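# Place white bench rod across salt-spray cabinet rails

## Task

Take the white rod lying on the bench and set it crosswise over the salt-spray cabinet's chamber, next to the two rods already there, so that each end sits in a notch of the rails; keep the fog collector upright, and release the rod at the end.

## Robot and tools

Robot: two arms, left_arm and right_arm, mounted facing a table. Each has six joints (waist, shoulder, elbow, wrist pitch, wrist yaw, wrist roll) and a two-finger gripper. The fingers point along the gripper's +z axis and close along its y axis.

Scene frame: all printed positions use one frame with its origin on the table top midway between the arms. +z is up, +x reaches out over the table, and left_arm sits on the +y side. The arm names do not tell you which side of a picture an arm appears on. Printed hand positions are in metres and can be slightly wrong, more so when the arm is stretched far.

execute_actions takes "actions", a list holding zero or one item, plus an optional "pictures" boolean (images come by default). An empty list just reports the current state. An item with only "steps" (1 to 300) is a wait: nothing new is commanded and it returns after that many control steps counted from the previous result. An item with "rows" (1 to 15 rows) and optional "steps" (at most 15, default 15) is a motion; each step lasts 1/30 s, each row covers one step, and the final row repeats if rows run out.

Every row is a single list of 14 numbers, each within -1 to 1, covering both arms even if one is idle: first left_arm's six joint values then its gripper opening, then the same seven for right_arm. The joint values are offsets, not targets: they are added to the joint angles shown in the latest result that lists them (or, before any such result and for later calls within one reply, to where the arm stands when the action begins). They are never relative to the previous row. Scale: 1.0 equals 1.202 rad for the waist, 1.258 shoulder, 1.238 elbow, 2.073 wrist pitch, 2.022 for wrist yaw and for wrist roll. The gripper number is absolute: +1 fully open, -1 closed; between those, the fingers go to where grip_measured would read that value.

Joint ranges (rad): waist -2.618 to 3.054, shoulder 0.000 to 3.142, elbow 0.000 to 3.142, wrist pitch -1.571 to 1.571, wrist yaw -1.571 to 1.571, wrist roll -2.094 to 2.094. The true stops may differ from these by up to 0.036 rad. A request reaching more than 0.036 rad beyond a range end is rejected and the robot gets nothing. Requests past the true stop are clipped there, and a result may then say "joint sent to its limit", possibly about an earlier, still-running action; no such message does not prove there is room left.

Speed: each step the commanded angle may lead the measured one by at most 0.202 rad (waist), 0.258 (shoulder), 0.238 (elbow), 0.573 (wrist pitch), 0.522 (wrist yaw and roll), so big offsets need several actions. If a step's targets would move a gripper over 70 mm from where it is, all that arm's targets are pulled back proportionally.

After a motion the arms keep heading for the last row while you think or wait, until everything is almost still or a step is HELD. Sending zeros is not a pause: it pulls the arm back to the reference angles. Arms can sag under zeros; to hold a pose, send in a reply's first call the offsets that restore the desired angles, then zeros in later calls, increasing the correction if a joint stays short. The simulation runs on while you write, so keep replies short once moving.

Result lines: the state line `left_arm: …` | `right_arm: …` gives end_effector_position (m) and end_effector_quat_wxyz, the position being the point between the pads about 1 cm behind the fingertips. Joint positions and Joint velocities list each arm's joints (rad, rad/s) and then the pad gap (m, m/s; 0.094 m fully open). grip_measured is the finger opening on the command scale; each gripper may read off by about 1 mm. "joint command not followed" means a clearance check altered or blocked joint targets on some steps, the rest of the row still applied. HELD marks steps where your row was partly or wholly not sent. MOTOR HOT appears from 75 °C; OVER-TEMPERATURE FAULT reports a stop: 90 °C halts that arm 10 s, 100 °C makes it go limp and fall. Holding loads and long thinking heat motors, so grasp, move and release promptly.

Gripping: to keep hold, command an opening about 0.03 below grip_measured; smaller gaps grip lighter. Pads push up to roughly 50-62 N, less on thin parts (under about 2 mm). Brief external tugs on a held part or pushes on loose objects can happen.

zoom_image: "camera" is one of cam_high, cam_low (504x504), cam_left_wrist, cam_right_wrist (616x616); "region" is [x0, y0, x1, y1] in that camera's pixels from the top-left, no larger than 504 by 504. It enlarges the latest image, useful to check that rod ends sit in the notches.

finished_scene: pass "scene" as the current scene number; it ends the scene irreversibly and reports success. The rod must stay in place after release. Answering without a tool call ends everything.

Avoid: pushing anything off the table, toppling the fog collector, dropping or slamming the rod, hard collisions, arms touching or pressing each other, and forceful pushes. Smooth, economical, quick motion is preferred.

Each tool is called after "Emit:" as name(argument=value, ...), one argument or row to a line, values as JSON.

## Session

Emit:
execute_actions(
  actions=[],
)

Scene clock: 0.00 s of 4800.00 s.
left_arm: end_effector_position=(+0.3619, +0.5835, +0.2065) grip_measured=+1.000 end_effector_quat_wxyz=(+0.292, -0.268, +0.889, +0.229) | right_arm: end_effector_position=(+0.5496, -0.2290, +0.1218) grip_measured=+1.000 end_effector_quat_wxyz=(+0.468, +0.061, +0.855, +0.215)
Joint positions: left_arm=[ 0.606  1.554  1.343 -0.672 -0.354 -0.026  0.094] | right_arm=[ 0.347  1.838  1.037  0.307 -0.145  0.426  0.094]
Joint velocities: left_arm=[ 0.007 -0.027 -0.012 -0.022 -0.022  0.007  0.   ] | right_arm=[ 0.002  0.022 -0.002  0.007 -0.007  0.007  0.   ]
Motor temperatures (°C, as the motors report them): left_arm=[19 21 20 22 22 19] | right_arm=[21 21 22 22 21 21]

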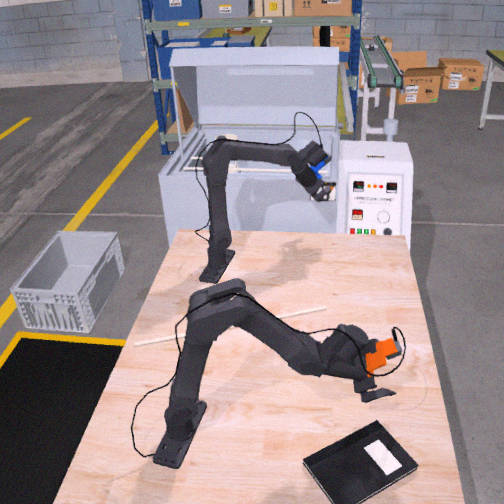

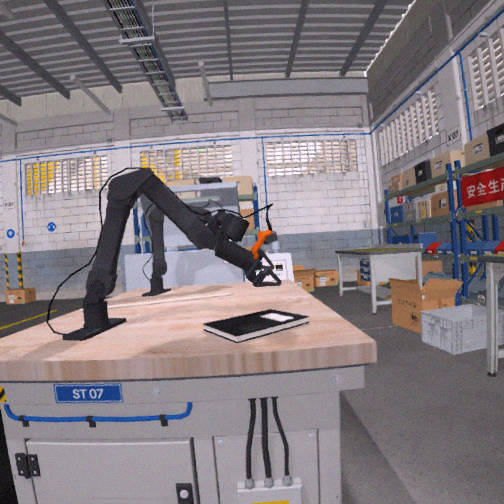

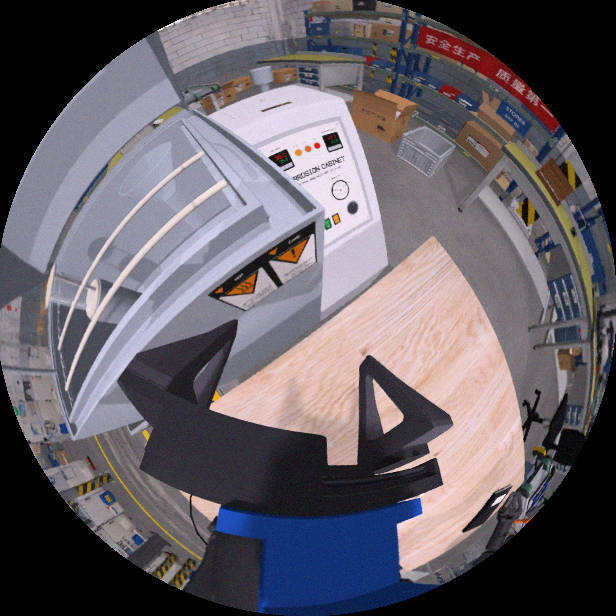

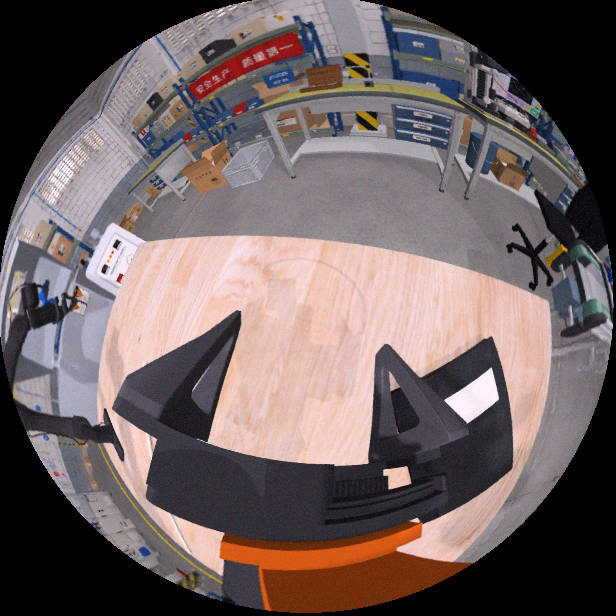

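Emit:
execute_actions(
  actions=[
    {"rows":[[0,-0.2,0.046,-0.25,0.175,0,1,-0.2,-0.9,-0.3,-0.15,0,0,1]]},
  ],
  pictures=false,
)

Emit:
execute_actions(
  actions=[
    {"rows":[[0.85,0,0,0,0,0,1,-0.3,-0.7,-0.4,0,0,0,1]]},
  ],
  pictures=false,
)

Emit:
execute_actions(
  actions=[
    {"steps":45},
  ],
)

Scene clock: 4.37 s of 4800.00 s.
left_arm: end_effector_position=(+0.2859, +0.4851, +0.2404) grip_measured=+1.000 end_effector_quat_wxyz=(+0.248, -0.222, +0.941, +0.062) | right_arm: end_effector_position=(+0.3885, -0.3500, +0.2739) grip_measured=+1.000 end_effector_quat_wxyz=(+0.607, +0.143, +0.763, +0.168)
Joint positions: left_arm=[ 0.607  1.294  1.393 -1.154 -0.021 -0.026  0.094] | right_arm=[ 0.097  0.869  0.65   0.009 -0.136  0.426  0.094]
Joint velocities: left_arm=[ 0.012 -0.007 -0.012 -0.183  0.037  0.051  0.   ] | right_arm=[ 0.002 -2.215 -0.007 -0.037 -0.007  0.007  0.   ]
Motor temperatures (°C, as the motors report them): left_arm=[19 21 20 22 22 19] | right_arm=[21 22 22 23 21 21]
Steps of this call (steps 1 to 90: nothing new was sent; then 0.87 s passed at rest; steps 91 to 105: all 15 steps of this action). Readings (joint positions):
91: left_arm=[0.607 1.542 1.345 -0.704 -0.320 -0.026] | right_arm=[0.337 1.822 1.018 0.298 -0.149 0.426]
92: left_arm=[0.607 1.517 1.345 -0.766 -0.278 -0.026] | right_arm=[0.318 1.784 0.977 0.273 -0.153 0.426]
94: left_arm=[0.607 1.442 1.345 -0.882 -0.201 -0.026] | right_arm=[0.248 1.692 0.879 0.219 -0.154 0.426]
98: left_arm=[0.607 1.307 1.380 -1.062 -0.085 -0.026] | right_arm=[0.105 1.413 0.680 0.072 -0.140 0.426]
105: the state above

Scene clock: 4.87 s of 4800.00 s.
left_arm: end_effector_position=(+0.0416, +0.6598, +0.2414) grip_measured=+1.000 end_effector_quat_wxyz=(-0.187, +0.649, -0.715, -0.180) | right_arm: end_effector_position=(+0.2704, -0.4272, +0.2475) grip_measured=+1.000 end_effector_quat_wxyz=(+0.753, +0.219, +0.618, +0.050)
Joint positions: left_arm=[ 1.616  1.294  1.393 -1.145 -0.031 -0.025  0.094] | right_arm=[-0.256  0.008  0.141  0.009 -0.133  0.425  0.094]
Joint velocities: left_arm=[ 0.745 -0.007 -0.007  0.037 -0.168 -0.037  0.   ] | right_arm=[ 0.002 -0.012 -0.007  0.007 -0.007 -0.007  0.   ]
Motor temperatures (°C, as the motors report them): left_arm=[19 21 21 22 22 19] | right_arm=[21 22 22 23 21 21]
Steps of this call (steps 1 to 15: all 15 steps of this action). Readings (joint positions):
1: left_arm=[0.636 1.294 1.393 -1.155 -0.003 -0.024] | right_arm=[0.068 0.786 0.621 0.041 -0.150 0.425]
2: left_arm=[0.695 1.294 1.393 -1.154 0.003 -0.024] | right_arm=[0.008 0.692 0.572 0.069 -0.151 0.425]
4: left_arm=[0.844 1.294 1.393 -1.150 -0.001 -0.024] | right_arm=[-0.126 0.511 0.452 0.081 -0.144 0.425]
8: left_arm=[1.147 1.294 1.393 -1.147 -0.010 -0.024] | right_arm=[-0.254 0.145 0.188 0.036 -0.133 0.425]
15: the state above

Scene clock: 6.37 s of 4800.00 s.
left_arm: end_effector_position=(+0.0367, +0.6603, +0.2414) grip_measured=+1.000 end_effector_quat_wxyz=(-0.187, +0.655, -0.709, -0.180) | right_arm: end_effector_position=(+0.2704, -0.4272, +0.2475) grip_measured=+1.000 end_effector_quat_wxyz=(+0.753, +0.219, +0.618, +0.050)
Joint positions: left_arm=[ 1.635  1.294  1.393 -1.145 -0.026 -0.025  0.094] | right_arm=[-0.256  0.008  0.141  0.009 -0.133  0.425  0.094]
Joint velocities: left_arm=[ 0.012 -0.012  0.012 -0.007  0.007 -0.066  0.   ] | right_arm=[-0.012 -0.012  0.012  0.022 -0.081  0.066  0.   ]
Motor temperatures (°C, as the motors report them): left_arm=[19 22 21 22 22 19] | right_arm=[21 22 22 23 21 21]
Steps of this call (steps 1 to 30: the robot went on to your last target; steps 31 to 45: nothing new was sent). Readings (joint positions):
1: left_arm=[1.632 1.294 1.393 -1.145 -0.034 -0.025] | right_arm=[-0.256 0.008 0.141 0.009 -0.133 0.425]
2: left_arm=[1.635 1.294 1.393 -1.145 -0.034 -0.025] | right_arm=[-0.256 0.008 0.141 0.009 -0.133 0.425]
4: left_arm=[1.635 1.294 1.393 -1.145 -0.031 -0.025] | right_arm=[-0.256 0.008 0.141 0.009 -0.133 0.425]
8: left_arm=[1.635 1.294 1.393 -1.145 -0.028 -0.025] | right_arm=[-0.256 0.008 0.141 0.009 -0.133 0.425]
45: the state above
All arms were judged still, so your last target was given up. Only a new action makes them travel on or press farther. Fingers that are still opening or closing keep moving.

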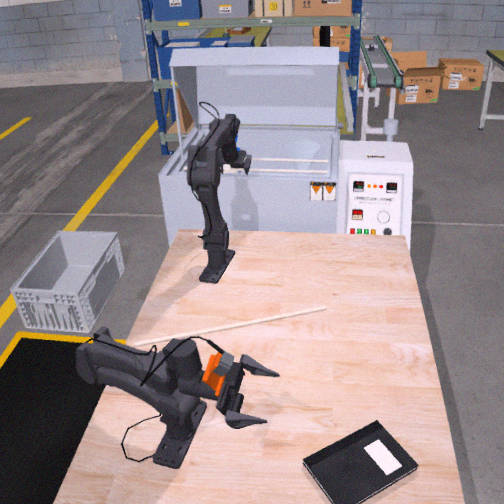

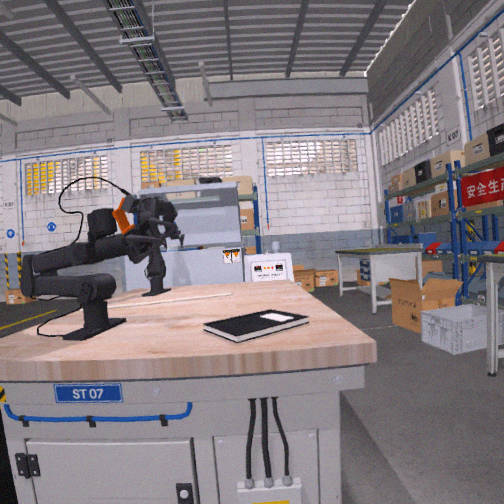

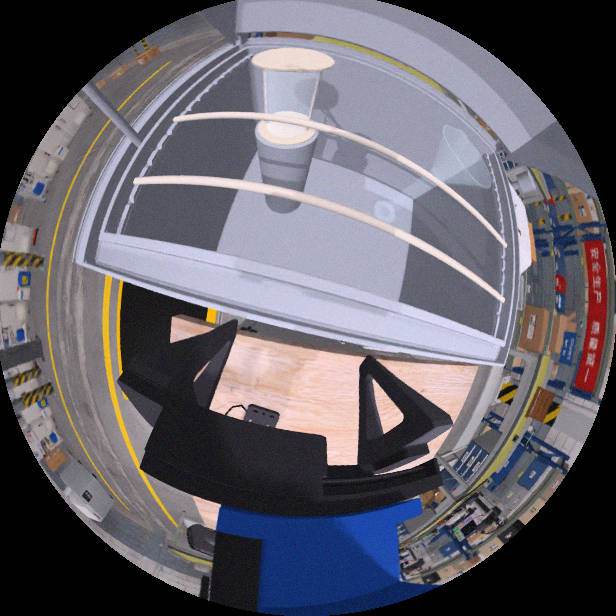

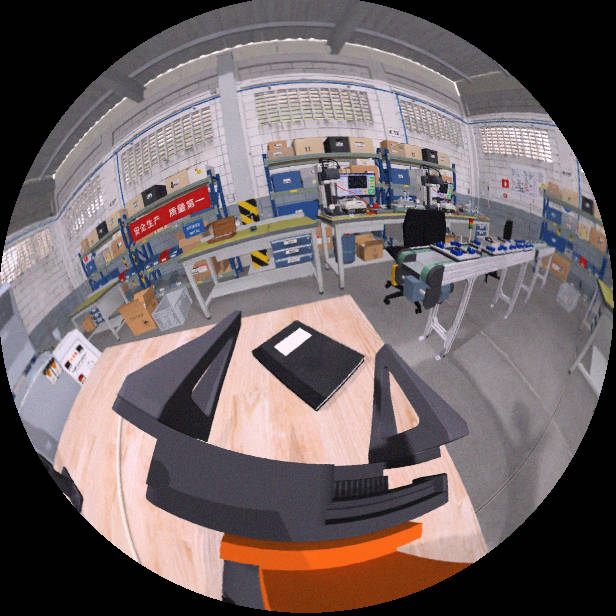

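Emit:
execute_actions(
  actions=[
    {"rows":[[-1,0,0,-0.1,0.013,-0.645,1,0,0,0,0,0,0,1]]},
  ],
  pictures=false,
)

Emit:
execute_actions(
  actions=[
    {"rows":[[-1,0,0,0,0,-0.05,1,0,0,0,0,0,0,1]]},
  ],
  pictures=false,
)

Emit:
execute_actions(
  actions=[
    {"rows":[[-0.35,0.285,-0.05,0.045,0,0,1,0,0,0,0,0,0,1]]},
  ],
  pictures=false,
)

Emit:
execute_actions(
  actions=[
    {"steps":15},
  ],
)

Scene clock: 10.00 s of 4800.00 s.
left_arm: end_effector_position=(+0.2613, +0.4537, +0.2238) grip_measured=+1.000 end_effector_quat_wxyz=(-0.163, +0.705, -0.686, +0.074) | right_arm: end_effector_position=(+0.2704, -0.4272, +0.2475) grip_measured=+1.000 end_effector_quat_wxyz=(+0.753, +0.219, +0.618, +0.050)
Joint positions: left_arm=[ 0.557  1.294  1.393 -1.31   0.004 -1.217  0.094] | right_arm=[-0.256  0.008  0.141  0.009 -0.133  0.425  0.094]
Joint velocities: left_arm=[-2.127 -0.022  0.002 -0.095  0.051 -0.711  0.   ] | right_arm=[-0.002 -0.002 -0.002 -0.007 -0.037  0.022  0.   ]
Motor temperatures (°C, as the motors report them): left_arm=[19 22 21 22 22 19] | right_arm=[21 22 23 23 21 21]
Steps of this call (steps 1 to 90: nothing new was sent; then 0.13 s passed at rest; steps 91 to 105: all 15 steps of this action). Readings (joint positions):
91: left_arm=[1.605 1.294 1.393 -1.163 -0.039 -0.111] | right_arm=[-0.256 0.008 0.141 0.009 -0.133 0.425]
92: left_arm=[1.545 1.294 1.393 -1.194 -0.039 -0.214] | right_arm=[-0.256 0.008 0.141 0.009 -0.133 0.425]
94: left_arm=[1.394 1.294 1.393 -1.244 -0.026 -0.414] | right_arm=[-0.256 0.008 0.141 0.009 -0.133 0.425]
98: left_arm=[1.088 1.294 1.393 -1.290 -0.009 -0.814] | right_arm=[-0.256 0.008 0.141 0.009 -0.133 0.425]
105: the state above

Scene clock: 10.50 s of 4800.00 s.
left_arm: end_effector_position=(+0.2104, +0.1625, +0.2253) grip_measured=+1.000 end_effector_quat_wxyz=(+0.090, -0.271, +0.944, -0.164) | right_arm: end_effector_position=(+0.2704, -0.4272, +0.2475) grip_measured=+1.000 end_effector_quat_wxyz=(+0.753, +0.219, +0.618, +0.050)
Joint positions: left_arm=[-0.57   1.294  1.393 -1.294  0.016 -1.308  0.094] | right_arm=[-0.256  0.008  0.141  0.009 -0.133  0.425  0.094]
Joint velocities: left_arm=[-1.707 -0.022  0.007  0.007  0.271  0.066  0.   ] | right_arm=[-0.007 -0.017  0.007  0.022  0.037  0.037  0.   ]
Motor temperatures (°C, as the motors report them): left_arm=[19 22 21 22 22 19] | right_arm=[21 22 23 23 21 21]
Steps of this call (steps 1 to 15: all 15 steps of this action). Readings (joint positions):
1: left_arm=[0.482 1.294 1.393 -1.309 0.005 -1.236] | right_arm=[-0.256 0.008 0.141 0.009 -0.133 0.425]
2: left_arm=[0.406 1.294 1.393 -1.307 0.006 -1.252] | right_arm=[-0.256 0.008 0.141 0.009 -0.133 0.425]
4: left_arm=[0.255 1.294 1.393 -1.302 0.008 -1.273] | right_arm=[-0.256 0.008 0.141 0.009 -0.133 0.425]
8: left_arm=[-0.048 1.294 1.393 -1.297 0.010 -1.296] | right_arm=[-0.256 0.008 0.141 0.009 -0.133 0.425]
15: the state above

Scene clock: 11.00 s of 4800.00 s.
left_arm: end_effector_position=(+0.1214, +0.0689, +0.1052) grip_measured=+1.000 end_effector_quat_wxyz=(-0.011, -0.067, +0.998, -0.017) | right_arm: end_effector_position=(+0.2704, -0.4272, +0.2475) grip_measured=+1.000 end_effector_quat_wxyz=(+0.753, +0.219, +0.618, +0.050)
Joint positions: left_arm=[-0.999  1.676  1.325 -1.195  0.032 -1.308  0.094] | right_arm=[-0.256  0.008  0.141  0.009 -0.133  0.425  0.094]
Joint velocities: left_arm=[-0.002 -0.1   -0.002  0.007  0.051 -0.066  0.   ] | right_arm=[-0.012 -0.007 -0.007 -0.022 -0.081 -0.022  0.   ]
Motor temperatures (°C, as the motors report them): left_arm=[19 22 21 22 22 19] | right_arm=[21 22 23 23 21 21]
Steps of this call (steps 1 to 15: all 15 steps of this action). Readings (joint positions):
1: left_arm=[-0.625 1.310 1.392 -1.292 0.019 -1.308] | right_arm=[-0.256 0.008 0.141 0.009 -0.133 0.425]
2: left_arm=[-0.674 1.338 1.392 -1.281 0.019 -1.308] | right_arm=[-0.256 0.008 0.141 0.009 -0.133 0.425]
4: left_arm=[-0.767 1.436 1.392 -1.260 0.019 -1.308] | right_arm=[-0.256 0.008 0.141 0.009 -0.133 0.425]
8: left_arm=[-0.953 1.639 1.361 -1.202 0.023 -1.308] | right_arm=[-0.256 0.008 0.141 0.009 -0.133 0.425]
15: the state above

Scene clock: 11.50 s of 4800.00 s.
left_arm: end_effector_position=(+0.1214, +0.0688, +0.1067) grip_measured=+1.000 end_effector_quat_wxyz=(-0.010, -0.067, +0.998, -0.020) | right_arm: end_effector_position=(+0.2704, -0.4272, +0.2475) grip_measured=+1.000 end_effector_quat_wxyz=(+0.753, +0.219, +0.618, +0.050)
Joint positions: left_arm=[-0.999  1.67   1.325 -1.195  0.032 -1.308  0.094] | right_arm=[-0.256  0.008  0.141  0.009 -0.133  0.425  0.094]
Joint velocities: left_arm=[ 0.012 -0.022 -0.002 -0.022  0.037 -0.022  0.   ] | right_arm=[-0.017 -0.012 -0.007  0.007 -0.037 -0.022  0.   ]
Motor temperatures (°C, as the motors report them): left_arm=[19 22 21 22 22 19] | right_arm=[21 22 23 24 21 21]
Steps of this call (steps 1 to 15: the robot went on to your last target). Readings (joint positions):
1: left_arm=[-0.999 1.672 1.325 -1.195 0.032 -1.308] | right_arm=[-0.256 0.008 0.141 0.009 -0.133 0.425]
2: left_arm=[-0.999 1.671 1.325 -1.195 0.032 -1.308] | right_arm=[-0.256 0.008 0.141 0.009 -0.133 0.425]
4: left_arm=[-0.999 1.670 1.325 -1.195 0.032 -1.308] | right_arm=[-0.256 0.008 0.141 0.009 -0.133 0.425]
8: left_arm=[-0.999 1.670 1.325 -1.195 0.032 -1.308] | right_arm=[-0.256 0.008 0.141 0.009 -0.133 0.425]
15: the state above
All arms were judged still, so your last target was given up. Only a new action makes them travel on or press farther. Fingers that are still opening or closing keep moving.

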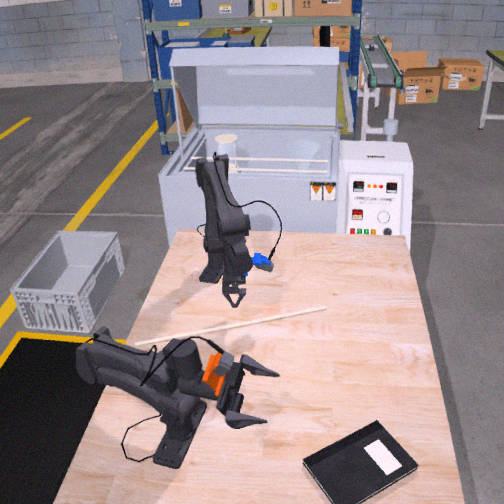

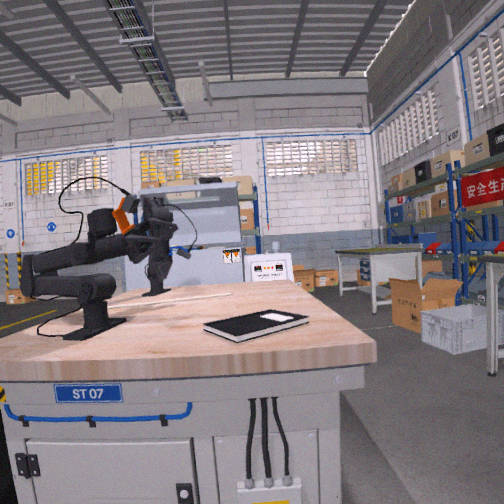

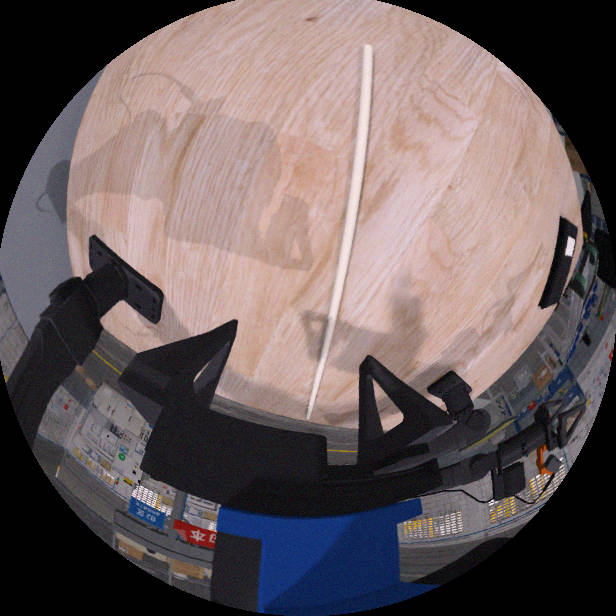

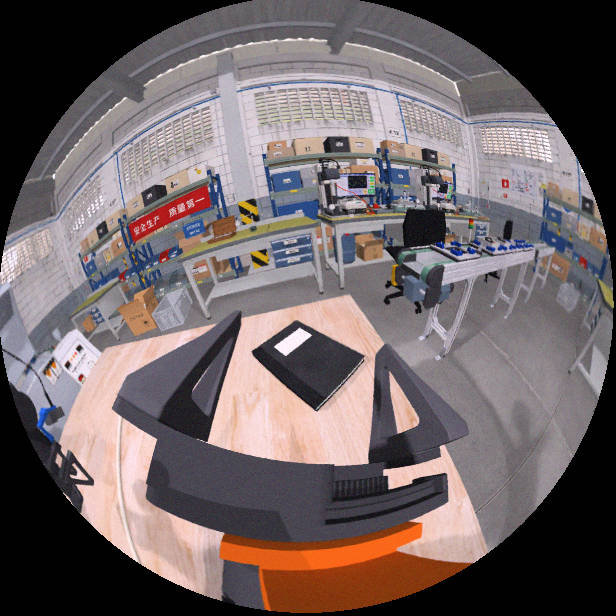

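Emit:
execute_actions(
  actions=[
    {"rows":[[-0.02,0.045,-0.05,0.05,-0.01,-0.03,1,0,0,0,0,0,0,1],[-0.02,0.045,-0.05,0.05,-0.01,-0.03,1,0,0,0,0,0,0,1],[-0.02,0.045,-0.05,0.05,-0.01,-0.03,1,0,0,0,0,0,0,1],[-0.038,0.091,-0.103,0.105,-0.02,-0.06,1,0,0,0,0,0,0,1]]},
  ],
)

Scene clock: 13.30 s of 4800.00 s.
left_arm: end_effector_position=(+0.1159, +0.0601, +0.0402) grip_measured=+1.000 end_effector_quat_wxyz=(-0.008, -0.100, +0.995, +0.007) | right_arm: end_effector_position=(+0.2704, -0.4272, +0.2475) grip_measured=+1.000 end_effector_quat_wxyz=(+0.753, +0.219, +0.618, +0.050)
Joint positions: left_arm=[-1.038  1.796  1.202 -0.995  0.011 -1.414  0.094] | right_arm=[-0.256  0.008  0.141  0.009 -0.133  0.425  0.094]
Joint velocities: left_arm=[-0.017 -0.002 -0.007  0.11  -0.007 -0.095  0.   ] | right_arm=[-0.007 -0.022 -0.007 -0.051 -0.022 -0.007  0.   ]
Motor temperatures (°C, as the motors report them): left_arm=[19 22 21 22 22 19] | right_arm=[21 22 23 24 21 21]
Steps of this call (steps 1 to 39: nothing new was sent; steps 40 to 54: all 15 steps of this action). Readings (joint positions):
40: left_arm=[-1.001 1.672 1.319 -1.182 0.030 -1.316] | right_arm=[-0.256 0.008 0.141 0.009 -0.133 0.425]
41: left_arm=[-1.004 1.677 1.311 -1.164 0.029 -1.325] | right_arm=[-0.256 0.008 0.141 0.009 -0.133 0.425]
43: left_arm=[-1.014 1.701 1.285 -1.121 0.024 -1.348] | right_arm=[-0.256 0.008 0.141 0.009 -0.133 0.425]
47: left_arm=[-1.037 1.779 1.217 -1.034 0.018 -1.390] | right_arm=[-0.256 0.008 0.141 0.009 -0.133 0.425]
54: the state above

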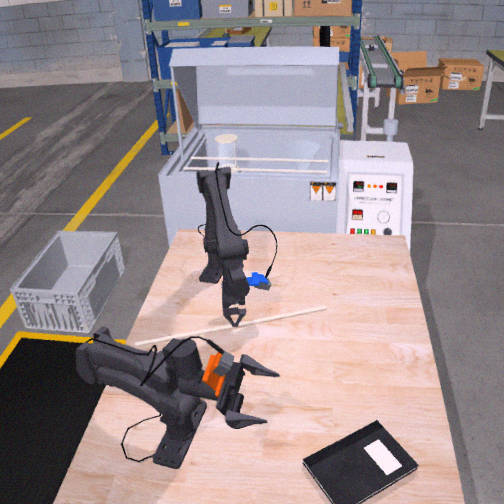

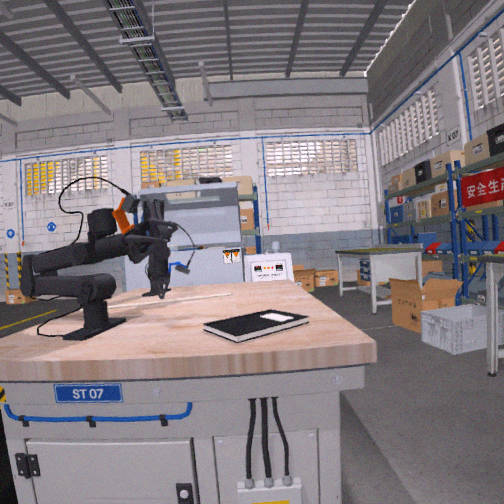

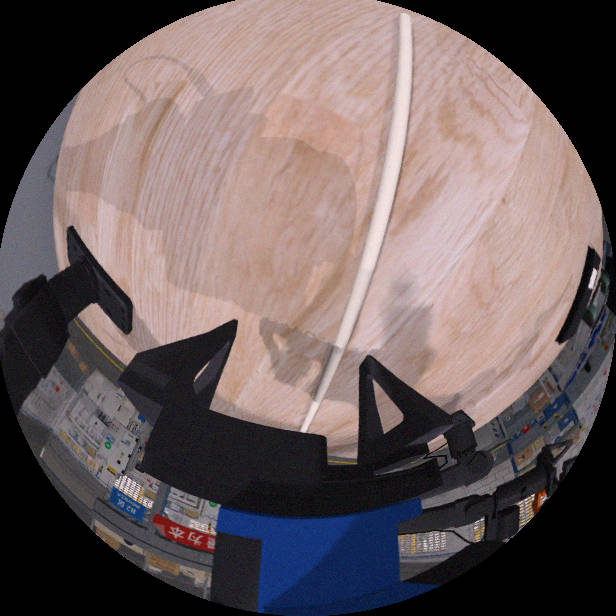

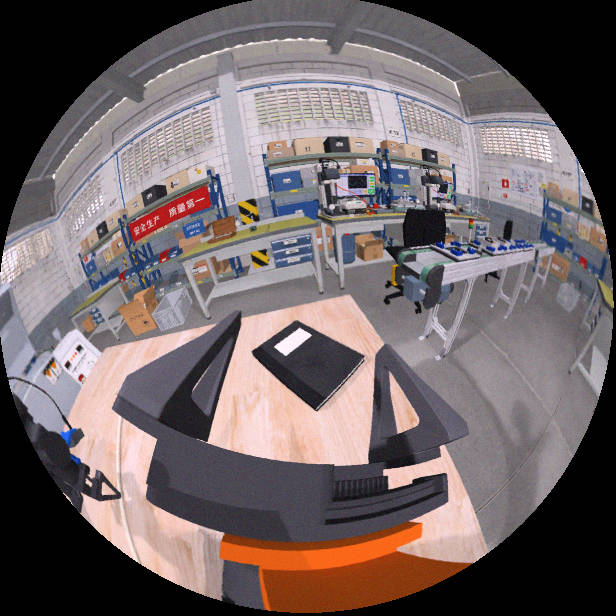

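Emit:
execute_actions(
  actions=[
    {"rows":[[0.005,0.045,0.04,0.02,0,0,1,0,0,0,0,0,0,1],[0.005,0.045,0.04,0.02,0,0,1,0,0,0,0,0,0,1],[0.005,0.045,0.04,0.02,0,0,1,0,0,0,0,0,0,1],[0.005,0.045,0.04,0.02,0,0,1,0,0,0,0,0,0,1],[0.015,0.092,0.058,0.045,0,0,1,0,0,0,0,0,0,1]]},
  ],
)

Scene clock: 14.73 s of 4800.00 s.
left_arm: end_effector_position=(+0.1291, +0.0324, +0.0218) grip_measured=+1.000 end_effector_quat_wxyz=(-0.005, -0.108, +0.994, -0.011) | right_arm: end_effector_position=(+0.2704, -0.4272, +0.2475) grip_measured=+1.000 end_effector_quat_wxyz=(+0.753, +0.219, +0.618, +0.050)
Joint positions: left_arm=[-1.029  1.897  1.255 -0.91   0.014 -1.42   0.094] | right_arm=[-0.256  0.008  0.141  0.009 -0.133  0.425  0.094]
Joint velocities: left_arm=[-0.002  0.007 -0.007 -0.007 -0.022  0.037  0.   ] | right_arm=[-0.002  0.012 -0.002  0.022 -0.11  -0.066  0.   ]
Motor temperatures (°C, as the motors report them): left_arm=[19 22 21 22 22 19] | right_arm=[21 22 23 24 21 21]
Steps of this call (steps 1 to 28: the robot went on to your last target; steps 29 to 43: all 15 steps of this action). Readings (joint positions):
29: left_arm=[-1.038 1.801 1.206 -0.983 0.010 -1.420] | right_arm=[-0.256 0.008 0.141 0.009 -0.133 0.425]
30: left_arm=[-1.038 1.811 1.214 -0.980 0.010 -1.420] | right_arm=[-0.256 0.008 0.141 0.009 -0.133 0.425]
32: left_arm=[-1.038 1.830 1.225 -0.968 0.011 -1.420] | right_arm=[-0.256 0.008 0.141 0.009 -0.133 0.425]
36: left_arm=[-1.032 1.891 1.248 -0.930 0.013 -1.420] | right_arm=[-0.256 0.008 0.141 0.009 -0.133 0.425]
43: the state above

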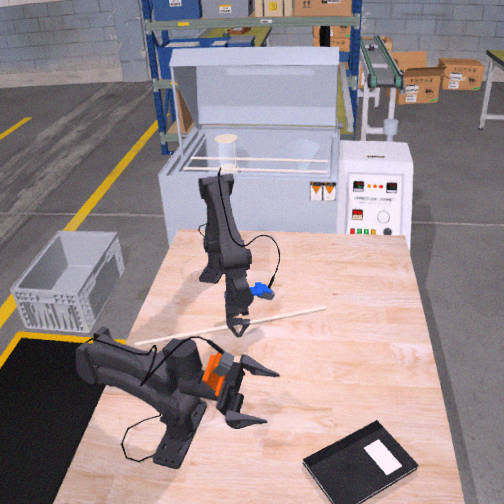

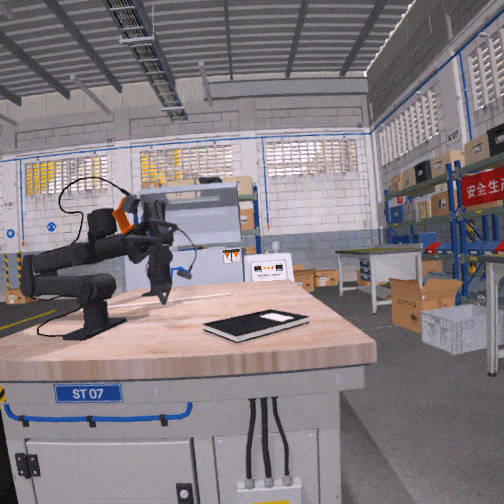

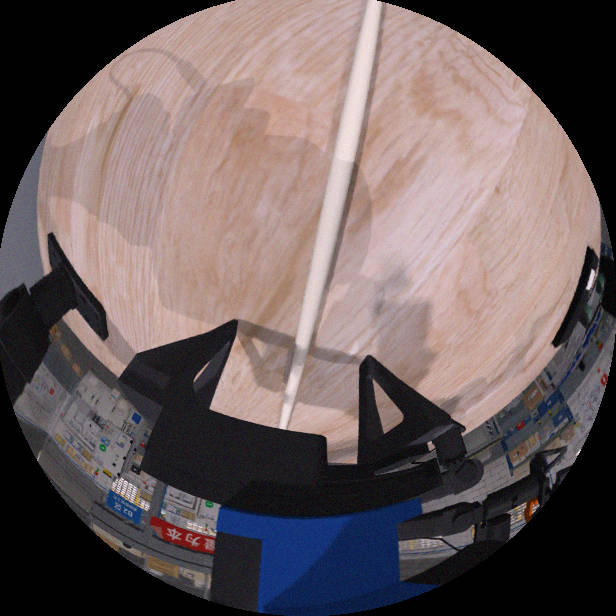

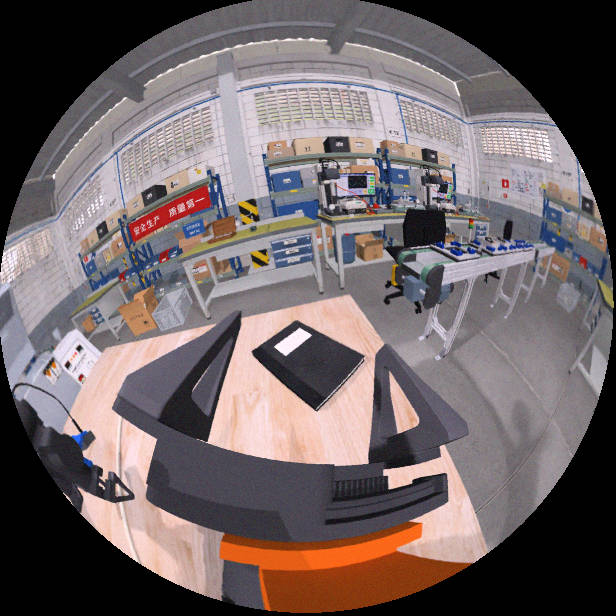

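Emit:
execute_actions(
  actions=[
    {"rows":[[0,0.006,-0.022,0.008,0,0,0.2,0,0,0,0,0,0,1]]},
  ],
  pictures=false,
)

Emit:
execute_actions(
  actions=[
    {"rows":[[0,0,0,0,0,0,-0.85,0,0,0,0,0,0,1]]},
  ],
  pictures=false,
)

Emit:
execute_actions(
  actions=[
    {"steps":15},
  ],
)

Scene clock: 15.77 s of 4800.00 s.
left_arm: end_effector_position=(+0.1299, +0.0297, +0.0218) grip_measured=+0.203 end_effector_quat_wxyz=(-0.004, -0.108, +0.994, -0.017) | right_arm: end_effector_position=(+0.2704, -0.4272, +0.2475) grip_measured=+1.000 end_effector_quat_wxyz=(+0.753, +0.219, +0.618, +0.050)
Joint positions: left_arm=[-1.029  1.897  1.255 -0.899  0.016 -1.42   0.057] | right_arm=[-0.256  0.008  0.141  0.009 -0.133  0.425  0.094]
Joint velocities: left_arm=[ 0.017  0.002 -0.007  0.007  0.022  0.007  0.   ] | right_arm=[ 0.007  0.002 -0.007 -0.037 -0.037 -0.022  0.   ]
Motor temperatures (°C, as the motors report them): left_arm=[19 22 21 22 22 19] | right_arm=[21 22 23 24 21 21]
Steps of this call (steps 1 to 15: the robot went on to your last target; step 16: nothing new was sent; steps 17 to 31: all 15 steps of this action). Readings (joint positions):
17: left_arm=[-1.029 1.897 1.255 -0.906 0.014 -1.420] | right_arm=[-0.256 0.008 0.141 0.009 -0.133 0.425]
18: left_arm=[-1.029 1.897 1.255 -0.905 0.015 -1.420] | right_arm=[-0.256 0.008 0.141 0.009 -0.133 0.425]
20: left_arm=[-1.029 1.897 1.255 -0.902 0.015 -1.420] | right_arm=[-0.256 0.008 0.141 0.009 -0.133 0.425]
24: left_arm=[-1.029 1.897 1.255 -0.900 0.016 -1.420] | right_arm=[-0.256 0.008 0.141 0.009 -0.133 0.425]
31: the state above

Scene clock: 16.27 s of 4800.00 s.
left_arm: end_effector_position=(+0.1295, +0.0291, +0.0219) grip_measured=-0.820 end_effector_quat_wxyz=(-0.005, -0.107, +0.994, -0.018) | right_arm: end_effector_position=(+0.2704, -0.4272, +0.2475) grip_measured=+1.000 end_effector_quat_wxyz=(+0.753, +0.219, +0.618, +0.050)
Joint positions: left_arm=[-1.029  1.897  1.255 -0.897  0.019 -1.419  0.008] | right_arm=[-0.256  0.008  0.141  0.009 -0.133  0.425  0.094]
Joint velocities: left_arm=[-0.007  0.002  0.012 -0.037 -0.022 -0.095 -0.001] | right_arm=[-0.007 -0.002 -0.002 -0.007 -0.022 -0.081  0.   ]
Motor temperatures (°C, as the motors report them): left_arm=[19 22 21 22 22 19] | right_arm=[21 22 23 24 21 21]
Steps of this call (steps 1 to 15: all 15 steps of this action). Readings (joint positions):
1: left_arm=[-1.029 1.897 1.255 -0.899 0.016 -1.420] | right_arm=[-0.256 0.008 0.141 0.009 -0.133 0.425]
2: left_arm=[-1.029 1.897 1.255 -0.899 0.016 -1.420] | right_arm=[-0.256 0.008 0.141 0.009 -0.133 0.425]
4: left_arm=[-1.029 1.897 1.255 -0.899 0.018 -1.420] | right_arm=[-0.256 0.008 0.141 0.009 -0.133 0.425]
8: left_arm=[-1.029 1.897 1.255 -0.897 0.019 -1.419] | right_arm=[-0.256 0.008 0.141 0.009 -0.133 0.425]
15: the state above

Scene clock: 16.77 s of 4800.00 s.
left_arm: end_effector_position=(+0.1295, +0.0291, +0.0219) grip_measured=-0.820 end_effector_quat_wxyz=(-0.005, -0.107, +0.994, -0.018) | right_arm: end_effector_position=(+0.2704, -0.4272, +0.2475) grip_measured=+1.000 end_effector_quat_wxyz=(+0.753, +0.219, +0.618, +0.050)
Joint positions: left_arm=[-1.029  1.897  1.255 -0.897  0.019 -1.419  0.008] | right_arm=[-0.256  0.008  0.141  0.009 -0.133  0.425  0.094]
Joint velocities: left_arm=[ 0.012 -0.017 -0.012  0.037 -0.007  0.11   0.001] | right_arm=[ 0.002  0.007  0.007 -0.037 -0.037 -0.037  0.   ]
Motor temperatures (°C, as the motors report them): left_arm=[19 22 21 22 22 19] | right_arm=[21 22 23 24 21 21]
Steps of this call (steps 1 to 15: the robot went on to your last target). Readings (joint positions):
1: left_arm=[-1.029 1.897 1.255 -0.897 0.019 -1.419] | right_arm=[-0.256 0.008 0.141 0.009 -0.133 0.425]
2: left_arm=[-1.029 1.897 1.255 -0.897 0.019 -1.419] | right_arm=[-0.256 0.008 0.141 0.009 -0.133 0.425]
4: left_arm=[-1.029 1.897 1.255 -0.897 0.019 -1.419] | right_arm=[-0.256 0.008 0.141 0.009 -0.133 0.425]
8: left_arm=[-1.029 1.897 1.255 -0.897 0.019 -1.419] | right_arm=[-0.256 0.008 0.141 0.009 -0.133 0.425]
15: the state above
All arms were judged still, so your last target was given up. Only a new action makes them travel on or press farther. Fingers that are still opening or closing keep moving.

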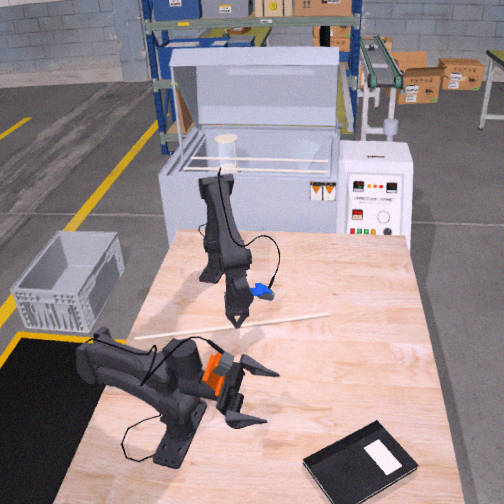

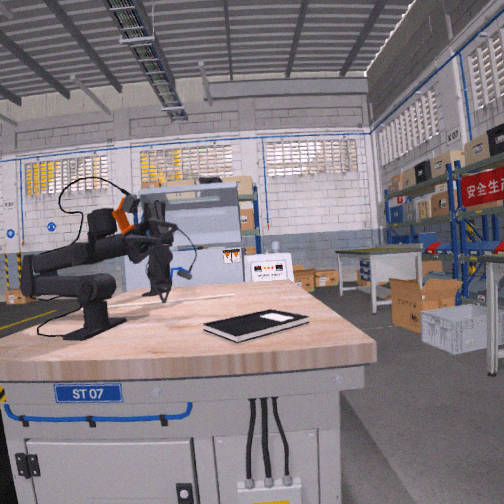

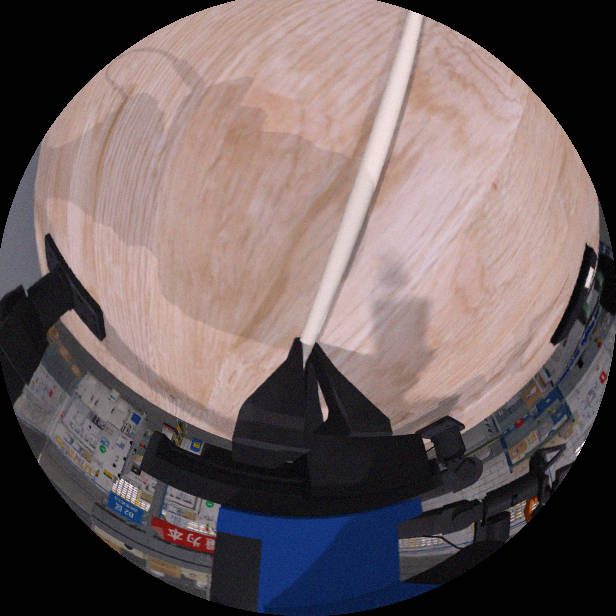

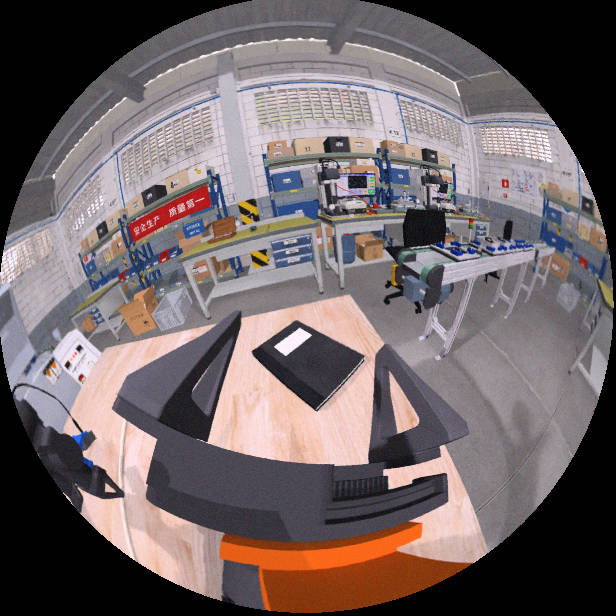

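Emit:
execute_actions(
  actions=[
    {"rows":[[0,-0.05,0.02,-0.03,0,0,-0.86,0,0,0,0,0,0,1],[0,-0.1,0.04,-0.06,0,0,-0.86,0,0,0,0,0,0,1],[0,-0.15,0.06,-0.09,0,0,-0.86,0,0,0,0,0,0,1],[0,-0.2,0.08,-0.12,0,0,-0.86,0,0,0,0,0,0,1],[0,-0.25,0.1,-0.15,0,0,-0.86,0,0,0,0,0,0,1],[0,-0.3,0.12,-0.18,0,0,-0.86,0,0,0,0,0,0,1],[0,-0.35,0.14,-0.21,0,0,-0.86,0,0,0,0,0,0,1],[0,-0.4,0.16,-0.24,0,0,-0.86,0,0,0,0,0,0,1],[0,-0.45,0.18,-0.27,0,0,-0.86,0,0,0,0,0,0,1],[0,-0.5,0.2,-0.3,0,-0.03,-0.86,0,0,0,0,0,0,1],[0,-0.55,0.23,-0.31,-0.01,-0.07,-0.86,0,0,0,0,0,0,1]]},
  ],
  pictures=false,
)

Emit:
execute_actions(
  actions=[
    {"rows":[[0.05,0,0,0,0,0,-0.86,0,0,0,0,0,0,1],[0.1,0,0,0,0,0,-0.86,0,0,0,0,0,0,1],[0.15,0,0,0,0,0,-0.86,0,0,0,0,0,0,1],[0.2,0,0,0,0,0,-0.86,0,0,0,0,0,0,1],[0.8,0,0,0,0,0,-0.86,0,0,0,0,0,0,1]]},
  ],
)

Scene clock: 19.03 s of 4800.00 s.
left_arm: end_effector_position=(+0.1080, +0.0846, +0.2517) grip_measured=-0.820 end_effector_quat_wxyz=(+0.039, -0.136, +0.967, -0.213) | right_arm: end_effector_position=(+0.2704, -0.4272, +0.2475) grip_measured=+1.000 end_effector_quat_wxyz=(+0.753, +0.219, +0.618, +0.050)
Joint positions: left_arm=[-1.029  1.303  1.487 -1.318  0.02  -1.487  0.008] | right_arm=[-0.256  0.008  0.141  0.009 -0.133  0.425  0.094]
Joint velocities: left_arm=[-0.007 -1.287  0.559 -1.15  -0.066 -0.432  0.   ] | right_arm=[-0.007 -0.007 -0.007 -0.051 -0.022  0.037  0.   ]
Motor temperatures (°C, as the motors report them): left_arm=[19 23 21 22 22 19] | right_arm=[21 22 23 24 21 21]
Steps of this call (steps 1 to 53: nothing new was sent; steps 54 to 68: all 15 steps of this action). Readings (joint positions):
54: left_arm=[-1.029 1.893 1.255 -0.900 0.019 -1.419] | right_arm=[-0.256 0.008 0.141 0.009 -0.133 0.425]
55: left_arm=[-1.029 1.880 1.255 -0.914 0.020 -1.419] | right_arm=[-0.256 0.008 0.141 0.009 -0.133 0.425]
57: left_arm=[-1.029 1.819 1.263 -0.971 0.021 -1.419] | right_arm=[-0.256 0.008 0.141 0.009 -0.133 0.425]
61: left_arm=[-1.029 1.634 1.331 -1.092 0.021 -1.419] | right_arm=[-0.256 0.008 0.141 0.009 -0.133 0.425]
68: the state above

Scene clock: 19.53 s of 4800.00 s.
left_arm: end_effector_position=(+0.2862, +0.2669, +0.2519) grip_measured=-0.822 end_effector_quat_wxyz=(+0.130, -0.550, +0.806, -0.176) | right_arm: end_effector_position=(+0.2704, -0.4272, +0.2475) grip_measured=+1.000 end_effector_quat_wxyz=(+0.753, +0.219, +0.618, +0.050)
Joint positions: left_arm=[-0.111  1.318  1.495 -1.306  0.021 -1.489  0.008] | right_arm=[-0.256  0.008  0.141  0.009 -0.133  0.425  0.094]
Joint velocities: left_arm=[ 1.287 -0.007 -0.012 -0.007 -0.271 -0.037  0.   ] | right_arm=[ 0.027 -0.012 -0.002 -0.022 -0.095 -0.037  0.   ]
Motor temperatures (°C, as the motors report them): left_arm=[19 23 21 22 22 19] | right_arm=[21 22 23 24 21 21]
Steps of this call (steps 1 to 15: all 15 steps of this action). Readings (joint positions):
1: left_arm=[-1.021 1.267 1.497 -1.335 0.024 -1.489] | right_arm=[-0.256 0.008 0.141 0.009 -0.133 0.425]
2: left_arm=[-0.995 1.244 1.503 -1.335 0.031 -1.489] | right_arm=[-0.256 0.008 0.141 0.009 -0.133 0.425]
4: left_arm=[-0.898 1.245 1.505 -1.333 0.038 -1.489] | right_arm=[-0.256 0.008 0.141 0.009 -0.133 0.425]
8: left_arm=[-0.613 1.304 1.504 -1.318 0.039 -1.489] | right_arm=[-0.256 0.008 0.141 0.009 -0.133 0.425]
15: the state above

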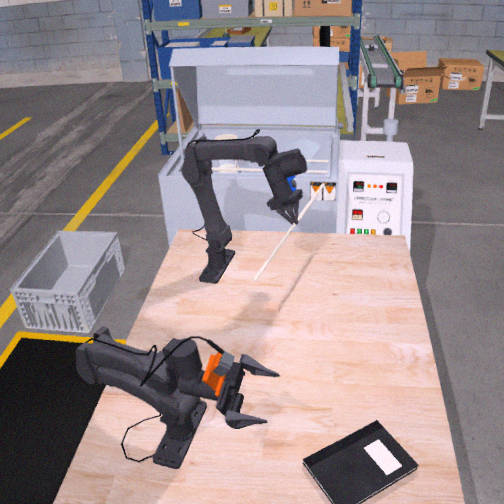

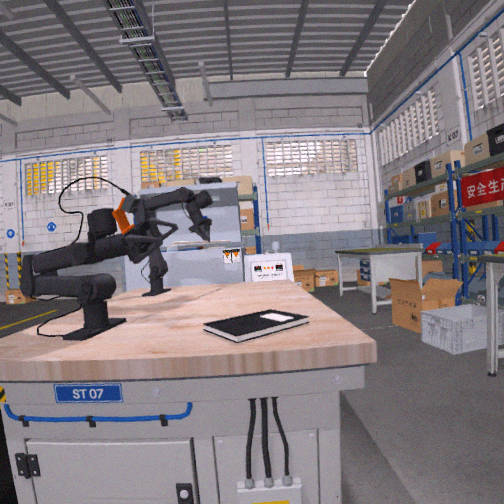

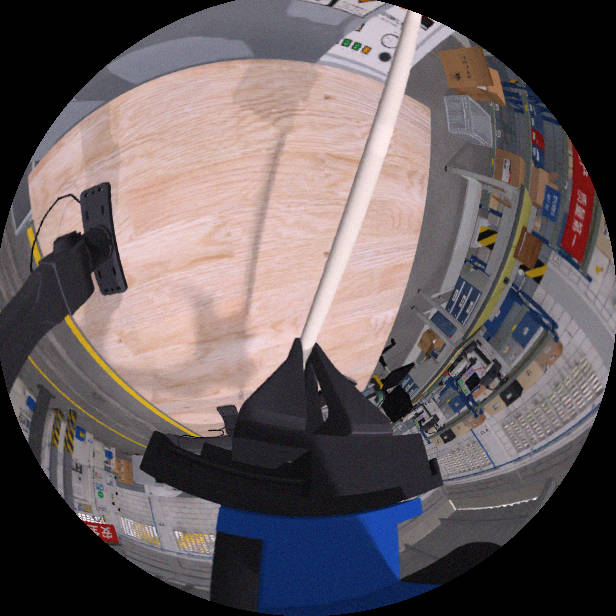

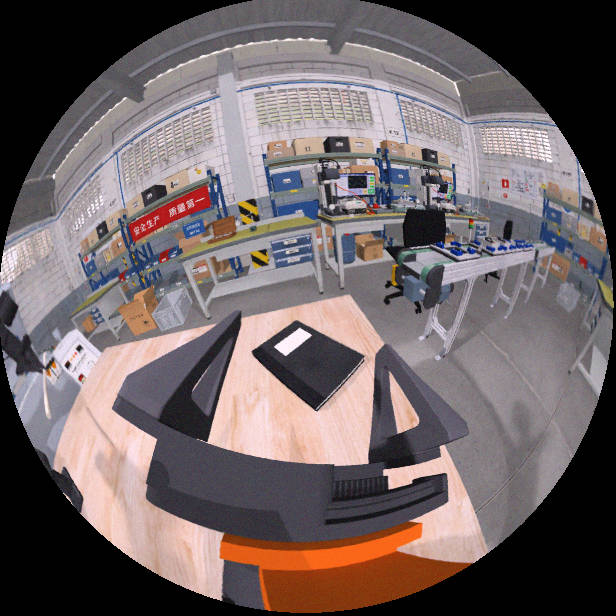

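Emit:
execute_actions(
  actions=[
    {"rows":[[0.04,-0.173,0.09,-0.118,-0.01,-0.045,-0.86,0,0,0,0,0,0,1]]},
  ],
  pictures=false,
)

Emit:
execute_actions(
  actions=[
    {"rows":[[0.05,0,0,0,0,0,-0.86,0,0,0,0,0,0,1],[0.1,0,0,0,0,0,-0.86,0,0,0,0,0,0,1],[0.15,0,0,0,0,0,-0.86,0,0,0,0,0,0,1],[0.2,0,0,0,0,0,-0.86,0,0,0,0,0,0,1],[1,0,0,0,0,0,-0.86,0,0,0,0,0,0,1]]},
  ],
  pictures=false,
)

Emit:
execute_actions(
  actions=[
    {"rows":[[0.5,0,0,0,0,0,-0.86,0,0,0,0,0,0,1]]},
  ],
)

Scene clock: 20.90 s of 4800.00 s.
left_arm: end_effector_position=(+0.2143, +0.3000, +0.3131) grip_measured=-0.823 end_effector_quat_wxyz=(-0.162, +0.594, -0.757, +0.218) | right_arm: end_effector_position=(+0.2704, -0.4272, +0.2475) grip_measured=+1.000 end_effector_quat_wxyz=(+0.753, +0.219, +0.618, +0.050)
Joint positions: left_arm=[-0.062  1.091  1.602 -1.531  0.015 -1.571  0.008] | right_arm=[-0.256  0.008  0.141  0.009 -0.133  0.425  0.094]
Joint velocities: left_arm=[ 0.002  0.037 -0.017 -0.022 -0.037 -0.037 -0.001] | right_arm=[-0.002 -0.002  0.012  0.051 -0.051  0.022  0.   ]
Motor temperatures (°C, as the motors report them): left_arm=[19 23 21 22 22 19] | right_arm=[21 22 23 24 21 21]
Steps of this call (steps 1 to 26: the robot went on to your last target; steps 27 to 41: all 15 steps of this action). Readings (joint positions):
27: left_arm=[-0.062 1.308 1.499 -1.318 0.020 -1.497] | right_arm=[-0.256 0.008 0.141 0.009 -0.133 0.425]
28: left_arm=[-0.062 1.289 1.503 -1.343 0.020 -1.508] | right_arm=[-0.256 0.008 0.141 0.009 -0.133 0.425]
30: left_arm=[-0.062 1.224 1.526 -1.400 0.020 -1.527] | right_arm=[-0.256 0.008 0.141 0.009 -0.133 0.425]
34: left_arm=[-0.062 1.099 1.592 -1.483 0.016 -1.556] | right_arm=[-0.256 0.008 0.141 0.009 -0.133 0.425]
41: the state above

Scene clock: 21.40 s of 4800.00 s.
left_arm: end_effector_position=(+0.1694, +0.4909, +0.3134) grip_measured=-0.825 end_effector_quat_wxyz=(-0.244, +0.877, -0.396, +0.122) | right_arm: end_effector_position=(+0.2704, -0.4272, +0.2475) grip_measured=+1.000 end_effector_quat_wxyz=(+0.753, +0.219, +0.618, +0.050)
Joint positions: left_arm=[ 0.903  1.092  1.602 -1.528  0.024 -1.572  0.008] | right_arm=[-0.256  0.008  0.141  0.009 -0.133  0.425  0.094]
Joint velocities: left_arm=[ 2.117  0.007  0.007 -0.051 -0.125 -0.007 -0.   ] | right_arm=[-0.007  0.002  0.012  0.022  0.037 -0.051  0.   ]
Motor temperatures (°C, as the motors report them): left_arm=[19 23 21 22 22 19] | right_arm=[21 22 23 24 21 21]
Steps of this call (steps 1 to 15: all 15 steps of this action). Readings (joint positions):
1: left_arm=[-0.052 1.092 1.602 -1.531 0.020 -1.572] | right_arm=[-0.256 0.008 0.141 0.009 -0.133 0.425]
2: left_arm=[-0.023 1.092 1.602 -1.531 0.026 -1.572] | right_arm=[-0.256 0.008 0.141 0.009 -0.133 0.425]
4: left_arm=[0.077 1.092 1.602 -1.531 0.030 -1.572] | right_arm=[-0.256 0.008 0.141 0.009 -0.133 0.425]
8: left_arm=[0.371 1.092 1.602 -1.529 0.029 -1.572] | right_arm=[-0.256 0.008 0.141 0.009 -0.133 0.425]
15: the state above

Scene clock: 21.90 s of 4800.00 s.
left_arm: end_effector_position=(+0.0636, +0.5578, +0.3136) grip_measured=-0.826 end_effector_quat_wxyz=(-0.270, +0.954, -0.123, +0.044) | right_arm: end_effector_position=(+0.2704, -0.4272, +0.2475) grip_measured=+1.000 end_effector_quat_wxyz=(+0.753, +0.219, +0.618, +0.050)
Joint positions: left_arm=[ 1.494  1.092  1.602 -1.526  0.02  -1.572  0.008] | right_arm=[-0.256  0.008  0.141  0.009 -0.133  0.425  0.094]
Joint velocities: left_arm=[-0.002 -0.007 -0.007 -0.007  0.037 -0.051  0.001] | right_arm=[-0.012  0.007  0.007 -0.051 -0.022  0.081  0.   ]
Motor temperatures (°C, as the motors report them): left_arm=[19 23 21 22 22 19] | right_arm=[21 22 23 24 21 21]
Steps of this call (steps 1 to 15: all 15 steps of this action). Readings (joint positions):
1: left_arm=[0.979 1.092 1.602 -1.528 0.024 -1.572] | right_arm=[-0.256 0.008 0.141 0.009 -0.133 0.425]
2: left_arm=[1.054 1.092 1.602 -1.527 0.026 -1.572] | right_arm=[-0.256 0.008 0.141 0.009 -0.133 0.425]
4: left_arm=[1.207 1.092 1.602 -1.527 0.027 -1.572] | right_arm=[-0.256 0.008 0.141 0.009 -0.133 0.425]
8: left_arm=[1.464 1.092 1.602 -1.526 0.018 -1.572] | right_arm=[-0.256 0.008 0.141 0.009 -0.133 0.425]
15: the state above

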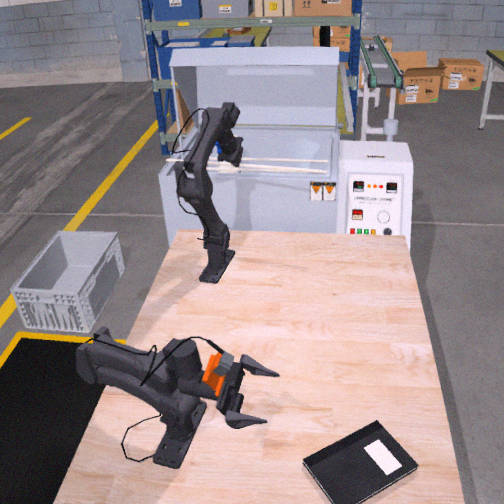

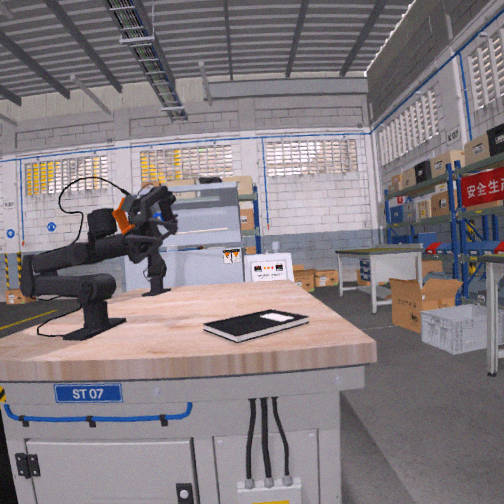

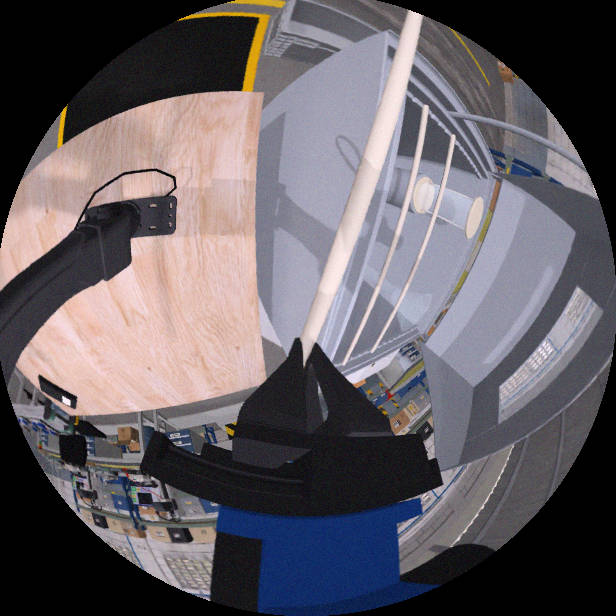

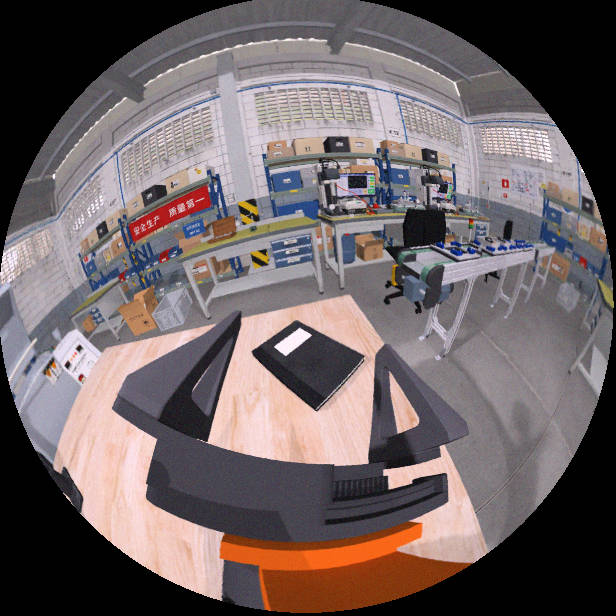

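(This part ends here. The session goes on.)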